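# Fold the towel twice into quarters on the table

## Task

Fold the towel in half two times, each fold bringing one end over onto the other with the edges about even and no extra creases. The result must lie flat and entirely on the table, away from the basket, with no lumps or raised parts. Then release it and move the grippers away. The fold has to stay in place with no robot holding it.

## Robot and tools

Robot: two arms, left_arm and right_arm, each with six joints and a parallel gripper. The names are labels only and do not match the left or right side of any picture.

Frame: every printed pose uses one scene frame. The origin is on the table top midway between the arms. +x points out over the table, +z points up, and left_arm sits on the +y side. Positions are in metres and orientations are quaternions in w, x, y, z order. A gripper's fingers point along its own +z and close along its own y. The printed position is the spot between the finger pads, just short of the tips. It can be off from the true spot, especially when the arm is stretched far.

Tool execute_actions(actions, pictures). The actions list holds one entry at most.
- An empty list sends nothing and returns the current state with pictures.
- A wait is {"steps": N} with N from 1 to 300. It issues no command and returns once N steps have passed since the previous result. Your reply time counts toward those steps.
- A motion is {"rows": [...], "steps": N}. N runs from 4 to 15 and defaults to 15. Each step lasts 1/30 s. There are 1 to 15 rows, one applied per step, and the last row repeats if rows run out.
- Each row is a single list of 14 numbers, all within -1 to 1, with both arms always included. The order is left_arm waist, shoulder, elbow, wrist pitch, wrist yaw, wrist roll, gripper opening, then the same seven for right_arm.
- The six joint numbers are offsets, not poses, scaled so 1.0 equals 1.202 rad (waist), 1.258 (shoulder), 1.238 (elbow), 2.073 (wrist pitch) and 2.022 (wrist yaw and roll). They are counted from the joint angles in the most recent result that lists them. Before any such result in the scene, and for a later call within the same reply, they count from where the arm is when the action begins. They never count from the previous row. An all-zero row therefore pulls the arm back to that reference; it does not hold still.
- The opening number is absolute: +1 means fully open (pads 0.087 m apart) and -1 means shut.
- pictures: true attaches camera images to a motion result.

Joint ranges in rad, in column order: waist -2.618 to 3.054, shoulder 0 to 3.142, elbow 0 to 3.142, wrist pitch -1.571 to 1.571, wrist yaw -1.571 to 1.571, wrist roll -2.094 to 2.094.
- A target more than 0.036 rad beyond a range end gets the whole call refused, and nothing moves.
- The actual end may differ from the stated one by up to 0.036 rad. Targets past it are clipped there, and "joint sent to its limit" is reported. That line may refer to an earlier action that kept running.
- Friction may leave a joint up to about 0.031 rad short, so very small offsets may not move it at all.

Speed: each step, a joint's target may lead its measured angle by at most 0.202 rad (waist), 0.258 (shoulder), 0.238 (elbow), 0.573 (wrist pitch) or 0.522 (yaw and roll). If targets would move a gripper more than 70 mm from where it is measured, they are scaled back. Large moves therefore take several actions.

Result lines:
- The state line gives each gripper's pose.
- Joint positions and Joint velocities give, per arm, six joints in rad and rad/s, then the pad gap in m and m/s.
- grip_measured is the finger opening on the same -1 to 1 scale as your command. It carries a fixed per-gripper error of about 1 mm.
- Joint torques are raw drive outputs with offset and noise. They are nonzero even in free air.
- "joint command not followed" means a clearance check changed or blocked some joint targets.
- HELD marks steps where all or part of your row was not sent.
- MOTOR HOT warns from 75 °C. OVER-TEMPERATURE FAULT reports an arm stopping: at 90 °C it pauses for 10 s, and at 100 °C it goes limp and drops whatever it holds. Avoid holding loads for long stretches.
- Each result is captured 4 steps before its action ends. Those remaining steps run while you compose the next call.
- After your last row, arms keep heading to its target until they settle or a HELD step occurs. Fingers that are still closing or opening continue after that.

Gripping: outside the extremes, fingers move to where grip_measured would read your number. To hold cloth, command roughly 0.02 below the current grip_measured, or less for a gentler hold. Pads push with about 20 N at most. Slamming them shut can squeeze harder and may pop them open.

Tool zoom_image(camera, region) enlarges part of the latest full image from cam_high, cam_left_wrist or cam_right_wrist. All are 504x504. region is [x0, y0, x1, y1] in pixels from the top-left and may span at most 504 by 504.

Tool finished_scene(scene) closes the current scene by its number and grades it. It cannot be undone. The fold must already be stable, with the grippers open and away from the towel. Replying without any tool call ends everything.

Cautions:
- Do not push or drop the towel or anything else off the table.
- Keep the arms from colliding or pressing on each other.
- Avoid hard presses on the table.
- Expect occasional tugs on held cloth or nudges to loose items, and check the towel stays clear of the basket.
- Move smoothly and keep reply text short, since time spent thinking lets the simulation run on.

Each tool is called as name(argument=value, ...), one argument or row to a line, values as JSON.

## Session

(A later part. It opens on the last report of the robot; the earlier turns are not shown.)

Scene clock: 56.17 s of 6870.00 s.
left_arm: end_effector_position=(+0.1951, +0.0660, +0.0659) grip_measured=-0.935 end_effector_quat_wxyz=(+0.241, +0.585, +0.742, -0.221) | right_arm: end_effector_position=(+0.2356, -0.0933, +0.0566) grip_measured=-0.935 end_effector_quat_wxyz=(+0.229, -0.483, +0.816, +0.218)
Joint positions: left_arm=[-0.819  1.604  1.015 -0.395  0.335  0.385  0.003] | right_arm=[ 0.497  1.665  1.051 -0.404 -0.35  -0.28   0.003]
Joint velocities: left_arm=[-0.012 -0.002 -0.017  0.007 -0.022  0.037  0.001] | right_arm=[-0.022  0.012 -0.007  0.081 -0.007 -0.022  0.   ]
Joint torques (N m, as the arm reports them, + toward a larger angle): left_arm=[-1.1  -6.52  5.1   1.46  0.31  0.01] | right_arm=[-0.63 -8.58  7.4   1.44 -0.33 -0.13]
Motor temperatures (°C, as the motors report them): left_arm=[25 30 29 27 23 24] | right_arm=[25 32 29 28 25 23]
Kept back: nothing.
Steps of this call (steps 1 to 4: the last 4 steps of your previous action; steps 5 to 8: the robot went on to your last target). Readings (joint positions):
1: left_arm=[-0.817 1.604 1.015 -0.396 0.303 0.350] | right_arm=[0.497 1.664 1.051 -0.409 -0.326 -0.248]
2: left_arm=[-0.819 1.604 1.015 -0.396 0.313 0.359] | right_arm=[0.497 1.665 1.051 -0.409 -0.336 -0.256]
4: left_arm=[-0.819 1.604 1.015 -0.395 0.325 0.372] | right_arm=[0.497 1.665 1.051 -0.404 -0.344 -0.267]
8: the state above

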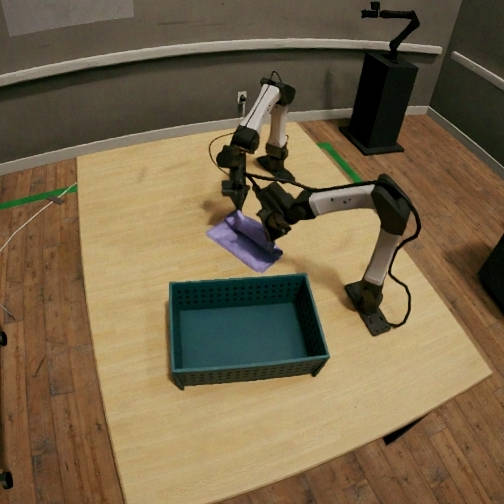

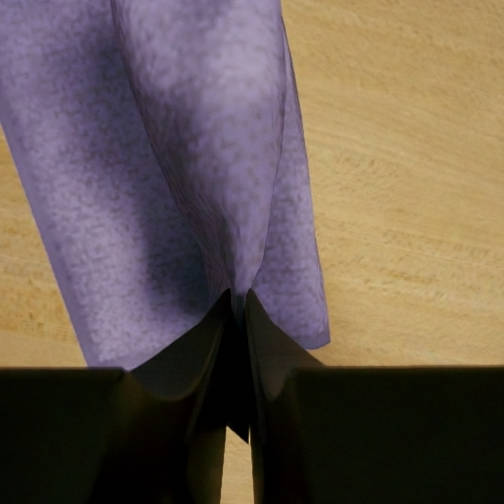

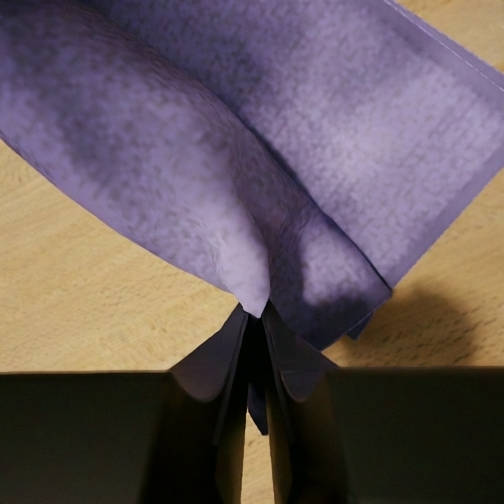

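execute_actions(
  actions=[
    {"rows":[[0.01,0,0,0.01,0,0,-1,-0.01,0.02,0.05,0,0,-0.05,-1],[0.025,0,-0.015,0.025,0,0,-1,-0.02,0.055,0.1,0,0,-0.1,-1],[0.04,0.01,-0.03,0.04,0,0,-1,-0.03,0.095,0.15,-0.01,0,-0.15,-1],[0.055,0.02,-0.045,0.052,0,0,-1,-0.035,0.135,0.185,-0.01,0,-0.15,-1],[0.065,0.03,-0.06,0.052,0,0,-1,-0.035,0.165,0.205,-0.01,0,-0.15,-1],[0.07,0.03,-0.07,0.052,0,0,-1,-0.035,0.18,0.205,-0.01,0,-0.15,-1]],"steps":15},
  ],
)

execute_actions(
  actions=[
    {"steps":5},
  ],
  pictures=true,
)

Scene clock: 56.87 s of 6870.00 s.
left_arm: end_effector_position=(+0.2199, +0.0819, +0.0478) grip_measured=-0.935 end_effector_quat_wxyz=(+0.257, +0.559, +0.759, -0.212) | right_arm: end_effector_position=(+0.3031, -0.0651, +0.0552) grip_measured=-0.935 end_effector_quat_wxyz=(+0.270, -0.572, +0.751, +0.189)
Joint positions: left_arm=[-0.74   1.629  0.956 -0.295  0.337  0.392  0.003] | right_arm=[ 0.465  1.879  1.297 -0.41  -0.361 -0.536  0.003]
Joint velocities: left_arm=[-0.002  0.017 -0.032  0.154 -0.051 -0.007 -0.001] | right_arm=[-0.017  0.129  0.007 -0.051 -0.022 -0.227 -0.   ]
Joint torques (N m, as the arm reports them, + toward a larger angle): left_arm=[-0.09 -6.02  4.63  1.35  0.18 -0.17] | right_arm=[ -1.28 -10.31   6.96   1.26  -0.03  -0.24]
Motor temperatures (°C, as the motors report them): left_arm=[25 30 29 27 23 24] | right_arm=[25 32 29 28 25 23]
Steps of this call (steps 1 to 10: the robot went on to your last target; steps 11 to 21: the first 11 steps of this action). Readings (joint positions):
11: left_arm=[-0.819 1.604 1.015 -0.395 0.340 0.392] | right_arm=[0.497 1.666 1.057 -0.408 -0.352 -0.299]
12: left_arm=[-0.817 1.604 1.015 -0.393 0.340 0.392] | right_arm=[0.495 1.675 1.079 -0.420 -0.352 -0.328]
14: left_arm=[-0.799 1.604 1.007 -0.372 0.341 0.392] | right_arm=[0.486 1.731 1.172 -0.437 -0.352 -0.413]
18: left_arm=[-0.745 1.619 0.965 -0.314 0.338 0.392] | right_arm=[0.465 1.850 1.297 -0.404 -0.355 -0.506]
21: the state above

Scene clock: 57.03 s of 6870.00 s.
left_arm: end_effector_position=(+0.2212, +0.0806, +0.0485) grip_measured=-0.935 end_effector_quat_wxyz=(+0.261, +0.558, +0.758, -0.213) | right_arm: end_effector_position=(+0.3034, -0.0654, +0.0542) grip_measured=-0.935 end_effector_quat_wxyz=(+0.270, -0.581, +0.745, +0.186)
Joint positions: left_arm=[-0.74   1.629  0.956 -0.286  0.337  0.392  0.003] | right_arm=[ 0.465  1.881  1.297 -0.412 -0.363 -0.559  0.003]
Joint velocities: left_arm=[-0.007  0.002 -0.017 -0.007  0.066  0.022 -0.   ] | right_arm=[-0.007 -0.017  0.012  0.022  0.037 -0.022  0.   ]
Joint torques (N m, as the arm reports them, + toward a larger angle): left_arm=[-0.23 -6.    4.46  1.43  0.14 -0.17] | right_arm=[ -1.47 -10.36   7.02   1.2   -0.02  -0.19]
Motor temperatures (°C, as the motors report them): left_arm=[25 30 29 27 23 24] | right_arm=[25 32 29 28 25 23]
Kept back: nothing.
Steps of this call (steps 1 to 4: the last 4 steps of your previous action; step 5: the robot went on to your last target). Readings (joint positions):
1: left_arm=[-0.740 1.629 0.956 -0.292 0.337 0.392] | right_arm=[0.465 1.881 1.297 -0.412 -0.361 -0.543]
2: left_arm=[-0.740 1.629 0.956 -0.289 0.337 0.392] | right_arm=[0.465 1.881 1.297 -0.412 -0.362 -0.548]
4: left_arm=[-0.740 1.629 0.956 -0.286 0.337 0.392] | right_arm=[0.465 1.881 1.297 -0.412 -0.363 -0.556]
5: the state above

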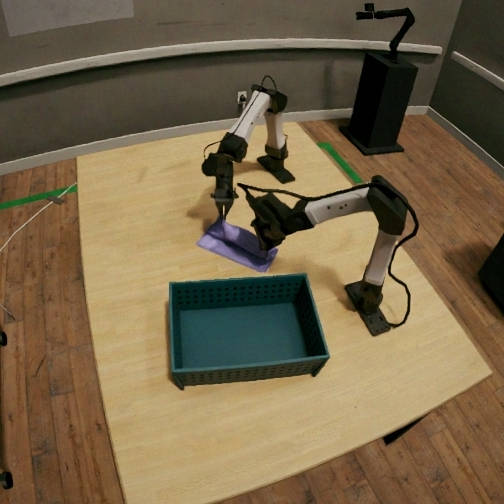

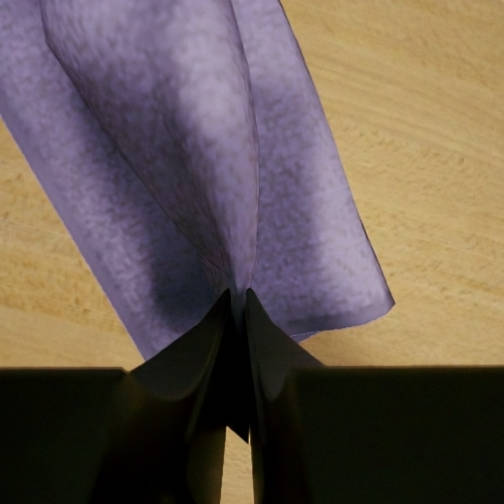

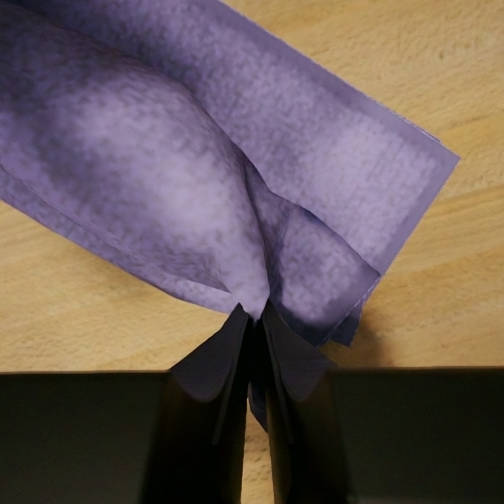

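execute_actions(
  actions=[
    {"rows":[[0,0.01,-0.02,0.015,0,0,-1,0,-0.02,0,0,0,0,-1],[0,0.02,-0.04,0.03,0,0,-1,0,-0.03,0,0,0,0,-1],[0,0.03,-0.06,0.04,0,0,-1,0,-0.04,0,0,0,0,-1],[0,0.04,-0.075,0.04,0,0,-1,0,-0.04,0,0,0,0,-1],[0,0.04,-0.085,0.04,0,0,-1,0,-0.04,0,0,0,0,-1]],"steps":14},
  ],
  pictures=true,
)

Scene clock: 57.93 s of 6870.00 s.
left_arm: end_effector_position=(+0.2186, +0.0825, +0.0253) grip_measured=-0.934 end_effector_quat_wxyz=(+0.262, +0.559, +0.757, -0.214) | right_arm: end_effector_position=(+0.3017, -0.0615, +0.0668) grip_measured=-0.935 end_effector_quat_wxyz=(+0.283, -0.585, +0.735, +0.195)
Joint positions: left_arm=[-0.74   1.662  0.886 -0.182  0.34   0.392  0.003] | right_arm=[ 0.468  1.853  1.297 -0.412 -0.382 -0.564  0.003]
Joint velocities: left_arm=[-0.017 -0.007  0.007  0.037 -0.037 -0.051  0.   ] | right_arm=[-0.002 -0.022 -0.002 -0.066  0.051  0.051 -0.001]
Joint torques (N m, as the arm reports them, + toward a larger angle): left_arm=[-0.46 -5.68  3.62  1.14  0.13 -0.08] | right_arm=[ -0.49 -12.73   6.26   1.36  -0.08   0.07]
Motor temperatures (°C, as the motors report them): left_arm=[25 30 29 27 23 24] | right_arm=[25 32 29 28 25 23]
Steps of this call (steps 1 to 17: the robot went on to your last target; steps 18 to 27: the first 10 steps of this action). Readings (joint positions):
18: left_arm=[-0.740 1.629 0.956 -0.282 0.337 0.392] | right_arm=[0.465 1.881 1.297 -0.412 -0.365 -0.569]
19: left_arm=[-0.740 1.630 0.952 -0.272 0.337 0.392] | right_arm=[0.465 1.880 1.297 -0.412 -0.366 -0.568]
21: left_arm=[-0.740 1.634 0.931 -0.240 0.337 0.392] | right_arm=[0.465 1.871 1.297 -0.412 -0.366 -0.567]
25: left_arm=[-0.740 1.660 0.887 -0.192 0.339 0.392] | right_arm=[0.466 1.853 1.297 -0.412 -0.380 -0.564]
27: the state above

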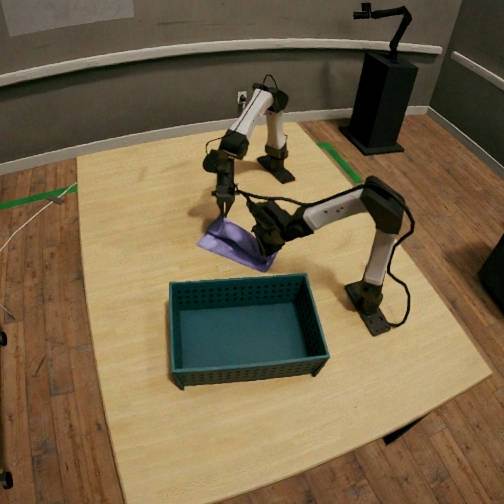

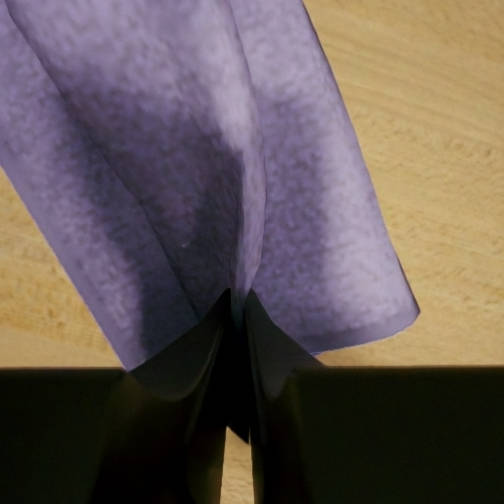

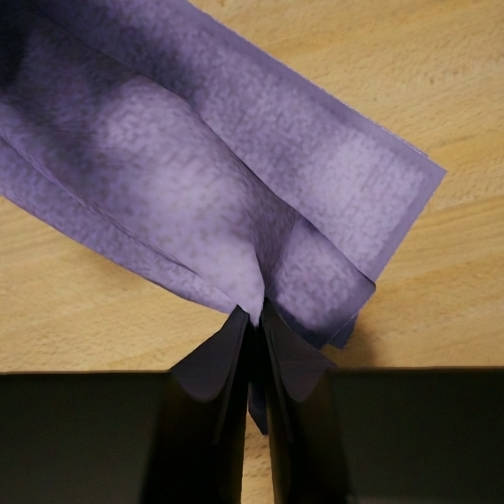

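execute_actions(
  actions=[
    {"rows":[[0,0.025,-0.03,0,0,0,-1,0,0.03,0.05,0,0,0,-1],[0,0.025,-0.03,0,0,0,-1,0,0.07,0.1,0,0,0,-1],[0,0.025,-0.03,0,0,0,-1,0,0.11,0.14,0,0,0,-1],[0,0.025,-0.03,0,0,0,-1,0,0.14,0.17,0,0,0,-1],[0,0.025,-0.03,0,0,0,-1,0,0.155,0.17,0,0,0,-1]],"steps":15},
  ],
  pictures=true,
)

Scene clock: 58.43 s of 6870.00 s.
left_arm: end_effector_position=(+0.2219, +0.0794, +0.0259) grip_measured=-0.934 end_effector_quat_wxyz=(+0.270, +0.558, +0.754, -0.215) | right_arm: end_effector_position=(+0.3391, -0.0315, +0.0518) grip_measured=-0.935 end_effector_quat_wxyz=(+0.286, -0.585, +0.733, +0.197)
Joint positions: left_arm=[-0.74   1.667  0.886 -0.16   0.34   0.392  0.003] | right_arm=[ 0.468  2.04   1.492 -0.413 -0.386 -0.564  0.003]
Joint velocities: left_arm=[-0.002  0.002  0.002 -0.051 -0.051 -0.007  0.   ] | right_arm=[ 0.002  0.002 -0.002  0.022 -0.051  0.022 -0.   ]
Joint torques (N m, as the arm reports them, + toward a larger angle): left_arm=[-0.48 -5.16  3.52  1.29  0.17 -0.1 ] | right_arm=[ -0.41 -11.95   7.9    1.41  -0.15  -0.01]
Motor temperatures (°C, as the motors report them): left_arm=[25 29 29 27 23 24] | right_arm=[25 32 29 28 25 23]
Steps of this call (steps 1 to 4: the last 4 steps of your previous action; steps 5 to 15: the first 11 steps of this action). Readings (joint positions):
5: left_arm=[-0.740 1.662 0.886 -0.176 0.340 0.392] | right_arm=[0.468 1.856 1.304 -0.417 -0.382 -0.564]
6: left_arm=[-0.740 1.663 0.886 -0.173 0.340 0.392] | right_arm=[0.468 1.869 1.327 -0.428 -0.383 -0.564]
8: left_arm=[-0.740 1.666 0.886 -0.169 0.340 0.392] | right_arm=[0.468 1.930 1.415 -0.435 -0.385 -0.564]
12: left_arm=[-0.740 1.667 0.886 -0.160 0.340 0.392] | right_arm=[0.468 2.023 1.492 -0.412 -0.386 -0.564]
15: the state above

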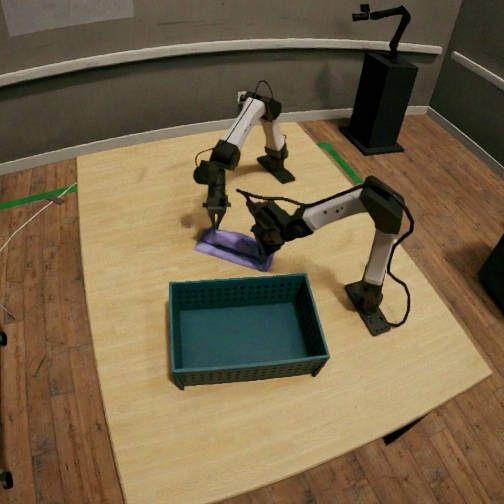

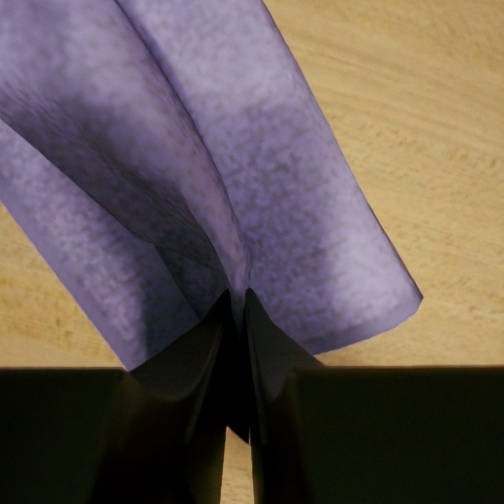

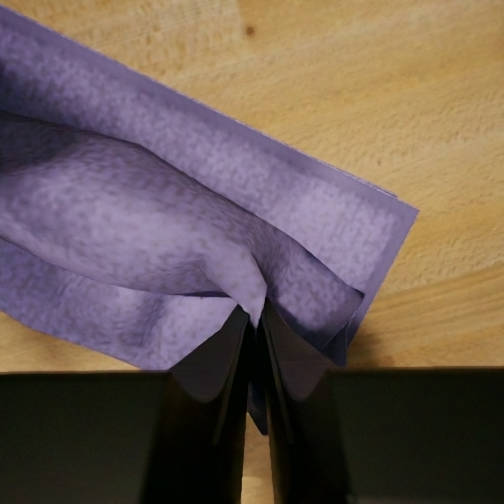

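execute_actions(
  actions=[
    {"rows":[[0,0.02,-0.02,0,0,0,-1,0,0,0,0,0,-0.06,-1],[0,0.02,-0.02,0,0,0,-1,0,0,0,0,0,-0.12,-1],[0,0.02,-0.02,0,0,0,-1,0,0,0,0,0,-0.17,-1],[0,0.02,-0.02,0,0,0,-1,0,0,0,0,0,-0.17,-1],[0,0.02,-0.02,0,0,0,-1,0,0,0,0,0,-0.17,-1],[0,0.02,-0.02,0,0,0,-1,0,0,0,0,0,-0.17,-1],[0,0.02,-0.02,0,0,0,-1,0,0,0,0,0,-0.17,-1],[0,0.02,-0.02,0,0,0,-1,0,0,0,0,0,-0.17,-0.6],[0,0,0,0,0,0,-1,0,0,0,0,0,-0.17,-0.2],[0,-0.02,0,0,0,0,-1,0,-0.03,0,0,0,-0.17,0.2],[0,-0.03,0,0,0,0,-0.6,0,-0.06,0,0,0,-0.17,0.2],[0,-0.04,0,0,0,0,-0.2,-0.02,-0.09,0,0,0,-0.12,0.2],[0,-0.07,0,0,0,0,0.1,-0.04,-0.12,0,0,0,-0.06,0.2],[0,-0.1,0,-0.03,0,0,0.1,-0.06,-0.15,0,0,0,0,0.2],[0,-0.14,0,-0.05,0,0,0.1,-0.06,-0.17,0,-0.05,0,0,0.2]],"steps":15},
  ],
)

execute_actions(
  actions=[
    {"steps":14},
  ],
  pictures=true,
)

Scene clock: 59.10 s of 6870.00 s.
left_arm: end_effector_position=(+0.2243, +0.0772, +0.0295) grip_measured=-0.745 end_effector_quat_wxyz=(+0.278, +0.558, +0.751, -0.216) | right_arm: end_effector_position=(+0.3504, -0.0322, +0.0565) grip_measured=+0.134 end_effector_quat_wxyz=(+0.314, -0.686, +0.637, +0.155)
Joint positions: left_arm=[-0.74   1.661  0.886 -0.147  0.339  0.392  0.011] | right_arm=[ 0.468  2.033  1.492 -0.414 -0.392 -0.859  0.05 ]
Joint velocities: left_arm=[-0.002 -0.178  0.012 -0.022  0.022 -0.037  0.257] | right_arm=[-0.002 -0.164  0.002 -0.081  0.007 -0.286  0.116]
Joint torques (N m, as the arm reports them, + toward a larger angle): left_arm=[-0.48 -8.41  6.02  1.39  0.18 -0.06] | right_arm=[ -0.48 -17.55   6.13   1.44  -0.18  -0.05]
Motor temperatures (°C, as the motors report them): left_arm=[25 29 29 27 23 24] | right_arm=[25 32 29 28 25 23]
Steps of this call (steps 1 to 4: the last 4 steps of your previous action; steps 5 to 9: the robot went on to your last target; steps 10 to 20: the first 11 steps of this action). Readings (joint positions):
10: left_arm=[-0.740 1.667 0.886 -0.159 0.340 0.392] | right_arm=[0.468 2.040 1.492 -0.413 -0.386 -0.580]
11: left_arm=[-0.740 1.667 0.886 -0.159 0.340 0.392] | right_arm=[0.468 2.040 1.492 -0.413 -0.387 -0.616]
13: left_arm=[-0.740 1.667 0.886 -0.156 0.340 0.392] | right_arm=[0.468 2.040 1.492 -0.413 -0.389 -0.712]
17: left_arm=[-0.740 1.667 0.886 -0.147 0.340 0.392] | right_arm=[0.468 2.040 1.492 -0.413 -0.394 -0.820]
20: the state above

Scene clock: 59.57 s of 6870.00 s.
left_arm: end_effector_position=(+0.2196, +0.0817, +0.0836) grip_measured=+0.100 end_effector_quat_wxyz=(+0.325, +0.555, +0.733, -0.222) | right_arm: end_effector_position=(+0.3529, -0.0657, +0.1499) grip_measured=+0.200 end_effector_quat_wxyz=(+0.366, -0.566, +0.717, +0.179)
Joint positions: left_arm=[-0.74   1.481  0.886 -0.226  0.339  0.392  0.048] | right_arm=[ 0.394  1.811  1.495 -0.49  -0.391 -0.592  0.052]
Joint velocities: left_arm=[ 0.002  0.002 -0.007 -0.081 -0.007  0.007  0.001] | right_arm=[ 0.002  0.002 -0.007 -0.139 -0.037  0.11   0.   ]
Joint torques (N m, as the arm reports them, + toward a larger angle): left_arm=[-0.48 -5.08  6.38  1.37  0.21 -0.06] | right_arm=[-0.5  -9.59  6.82  1.48 -0.17  0.09]
Motor temperatures (°C, as the motors report them): left_arm=[25 29 29 27 23 24] | right_arm=[25 33 29 28 25 23]
Kept back: nothing.
Steps of this call (steps 1 to 4: the last 4 steps of your previous action; steps 5 to 14: the robot went on to your last target). Readings (joint positions):
1: left_arm=[-0.740 1.653 0.886 -0.147 0.339 0.392] | right_arm=[0.467 2.023 1.492 -0.418 -0.392 -0.856]
2: left_arm=[-0.740 1.640 0.886 -0.148 0.339 0.392] | right_arm=[0.463 2.004 1.491 -0.423 -0.392 -0.831]
4: left_arm=[-0.740 1.590 0.886 -0.174 0.339 0.392] | right_arm=[0.442 1.942 1.489 -0.437 -0.392 -0.745]
8: left_arm=[-0.740 1.486 0.886 -0.200 0.339 0.392] | right_arm=[0.396 1.822 1.492 -0.462 -0.392 -0.643]
14: the state above

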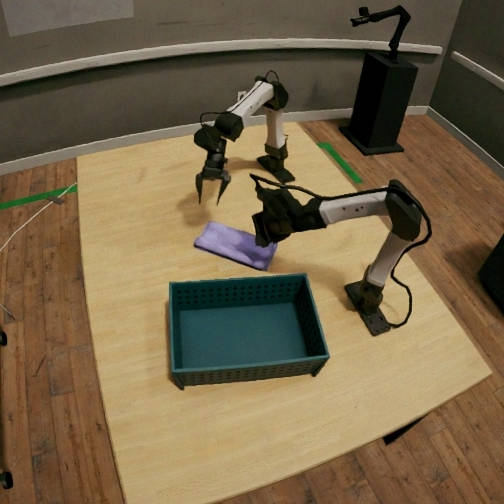

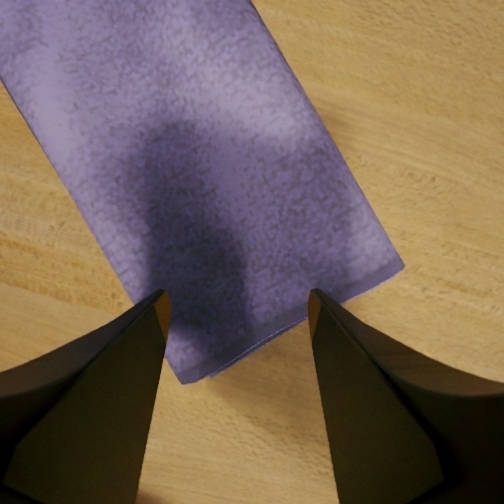

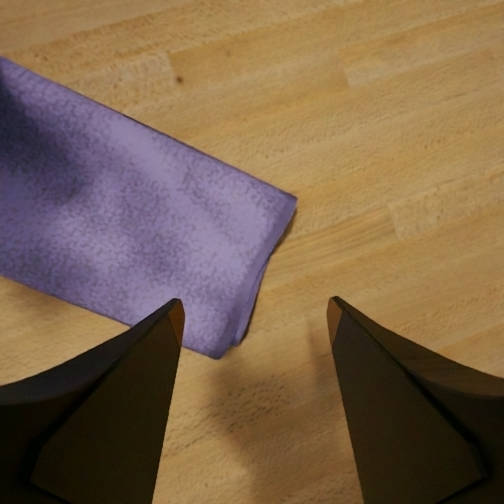

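Flopped nicely. Retreat.

execute_actions(
  actions=[
    {"rows":[[-0.02,-0.05,0,0,0,0,0.2,-0.03,-0.05,-0.03,0,0,0,0.2],[-0.04,-0.1,0,-0.03,0,0,0.2,-0.06,-0.11,-0.06,0,0,0,0.2],[-0.06,-0.16,0,-0.06,-0.03,-0.04,0.2,-0.09,-0.18,-0.1,-0.02,0.04,0.05,0.2],[-0.09,-0.22,0,-0.1,-0.06,-0.08,0.2,-0.12,-0.25,-0.14,-0.04,0.08,0.1,0.2],[-0.12,-0.28,0,-0.14,-0.09,-0.12,0.2,-0.15,-0.32,-0.18,-0.06,0.12,0.15,0.2],[-0.15,-0.34,0,-0.18,-0.12,-0.16,0.2,-0.18,-0.39,-0.22,-0.08,0.16,0.2,0.2],[-0.18,-0.4,0,-0.22,-0.16,-0.19,0.2,-0.2,-0.46,-0.26,-0.1,0.19,0.25,0.2],[-0.21,-0.46,0,-0.26,-0.16,-0.19,0.2,-0.2,-0.53,-0.3,-0.12,0.19,0.29,0.2],[-0.24,-0.52,0,-0.3,-0.16,-0.19,0.2,-0.2,-0.6,-0.34,-0.14,0.19,0.29,0.2],[-0.27,-0.57,0,-0.33,-0.16,-0.19,0.2,-0.2,-0.66,-0.38,-0.16,0.19,0.29,0.2],[-0.3,-0.6,0,-0.35,-0.16,-0.19,0.2,-0.2,-0.7,-0.4,-0.18,0.19,0.29,0.2]],"steps":15},
  ],
)

execute_actions(
  actions=[
    {"steps":12},
  ],
  pictures=true,
)

zoom_image(
  camera="cam_high",
  region=[180,200,300,290],
)

Scene clock: 60.33 s of 6870.00 s.
left_arm: end_effector_position=(+0.1096, +0.1240, +0.2127) grip_measured=+0.200 end_effector_quat_wxyz=(+0.409, +0.506, +0.714, -0.260) | right_arm: end_effector_position=(+0.2999, -0.2291, +0.1871) grip_measured=+0.200 end_effector_quat_wxyz=(+0.380, -0.305, +0.868, +0.091)
Joint positions: left_arm=[-1.012  0.852  0.886 -0.596  0.12   0.125  0.052] | right_arm=[ 0.172  1.301  1.151 -0.63  -0.15  -0.25   0.052]
Joint velocities: left_arm=[-0.955 -1.756  0.007 -1.502 -0.491 -0.549 -0.002] | right_arm=[-0.193 -1.717 -1.204 -0.828  0.623  0.974  0.   ]
Joint torques (N m, as the arm reports them, + toward a larger angle): left_arm=[-1.23 -0.18  6.62  1.33  0.02 -0.15] | right_arm=[-0.08 -6.25  5.67  1.33 -0.18  0.06]
Motor temperatures (°C, as the motors report them): left_arm=[25 29 29 27 23 24] | right_arm=[25 33 29 28 25 23]
Steps of this call (steps 1 to 12: the robot went on to your last target; steps 13 to 23: the first 11 steps of this action). Readings (joint positions):
13: left_arm=[-0.741 1.476 0.886 -0.237 0.339 0.392] | right_arm=[0.392 1.807 1.491 -0.502 -0.391 -0.576]
14: left_arm=[-0.747 1.460 0.886 -0.246 0.336 0.392] | right_arm=[0.384 1.791 1.473 -0.498 -0.391 -0.577]
16: left_arm=[-0.781 1.372 0.886 -0.295 0.304 0.357] | right_arm=[0.347 1.710 1.405 -0.511 -0.365 -0.547]
20: left_arm=[-0.917 1.063 0.886 -0.452 0.181 0.198] | right_arm=[0.225 1.484 1.273 -0.565 -0.235 -0.378]
23: the state above

Scene clock: 60.73 s of 6870.00 s.
left_arm: end_effector_position=(+0.0703, +0.1817, +0.1892) grip_measured=+0.200 end_effector_quat_wxyz=(+0.339, +0.500, +0.765, -0.223) | right_arm: end_effector_position=(+0.2150, -0.2771, +0.2069) grip_measured=+0.200 end_effector_quat_wxyz=(+0.395, -0.182, +0.897, +0.076)
Joint positions: left_arm=[-1.09   0.715  0.886 -0.907  0.031  0.024  0.052] | right_arm=[ 0.165  0.918  1.014 -0.84  -0.025 -0.032  0.052]
Joint velocities: left_arm=[-0.007 -0.007 -0.007 -0.066 -0.081 -0.066  0.   ] | right_arm=[ 0.002  0.002  0.007 -0.154  0.037  0.125 -0.001]
Joint torques (N m, as the arm reports them, + toward a larger angle): left_arm=[-1.35  0.82  6.31  1.54 -0.07 -0.19] | right_arm=[-1.4  -0.48  5.48  1.61  0.    0.06]
Motor temperatures (°C, as the motors report them): left_arm=[25 29 29 27 23 24] | right_arm=[25 33 29 28 25 23]
Kept back: nothing.
Steps of this call (steps 1 to 4: the last 4 steps of your previous action; steps 5 to 12: the robot went on to your last target). Readings (joint positions):
1: left_arm=[-1.044 0.796 0.886 -0.649 0.104 0.105] | right_arm=[0.168 1.238 1.112 -0.661 -0.129 -0.215]
2: left_arm=[-1.068 0.752 0.886 -0.700 0.092 0.089] | right_arm=[0.167 1.172 1.074 -0.695 -0.109 -0.181]
4: left_arm=[-1.088 0.713 0.886 -0.779 0.071 0.063] | right_arm=[0.166 1.032 1.022 -0.770 -0.075 -0.122]
8: left_arm=[-1.090 0.715 0.886 -0.872 0.043 0.035] | right_arm=[0.165 0.918 1.017 -0.818 -0.039 -0.058]
12: the state above

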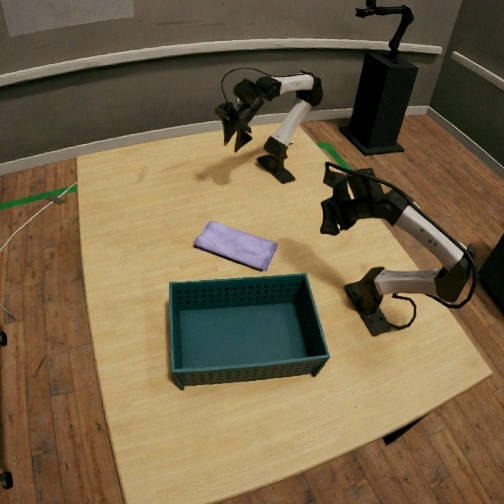

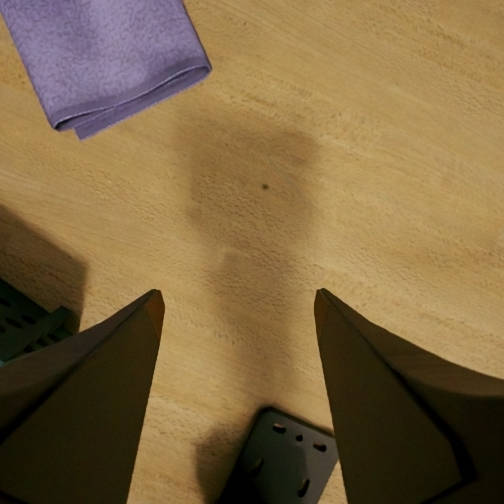

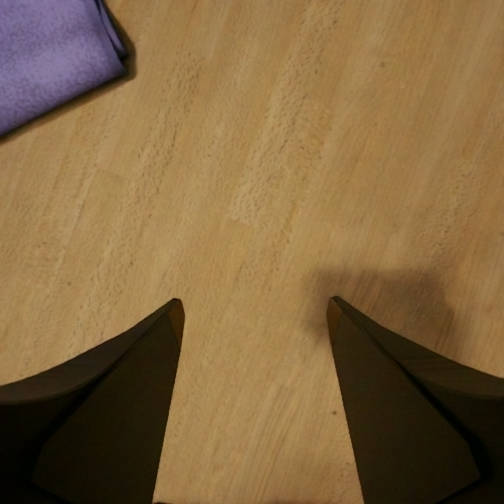

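Region (180, 200, 300, 290) of cam_high's 504x504 image, scaled by 4.200, with more detail than that image has; it fills the top 378 rows of this view, and the rest is white.

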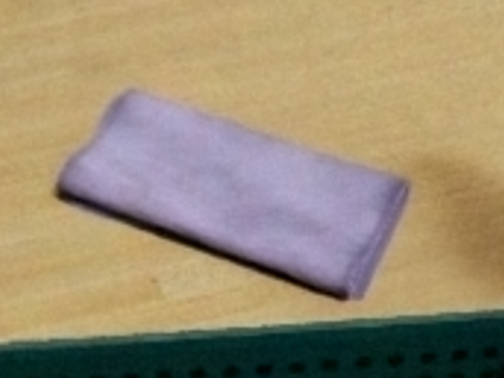

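finished_scene(
  scene=1,
)

The scene is finished: the task was done.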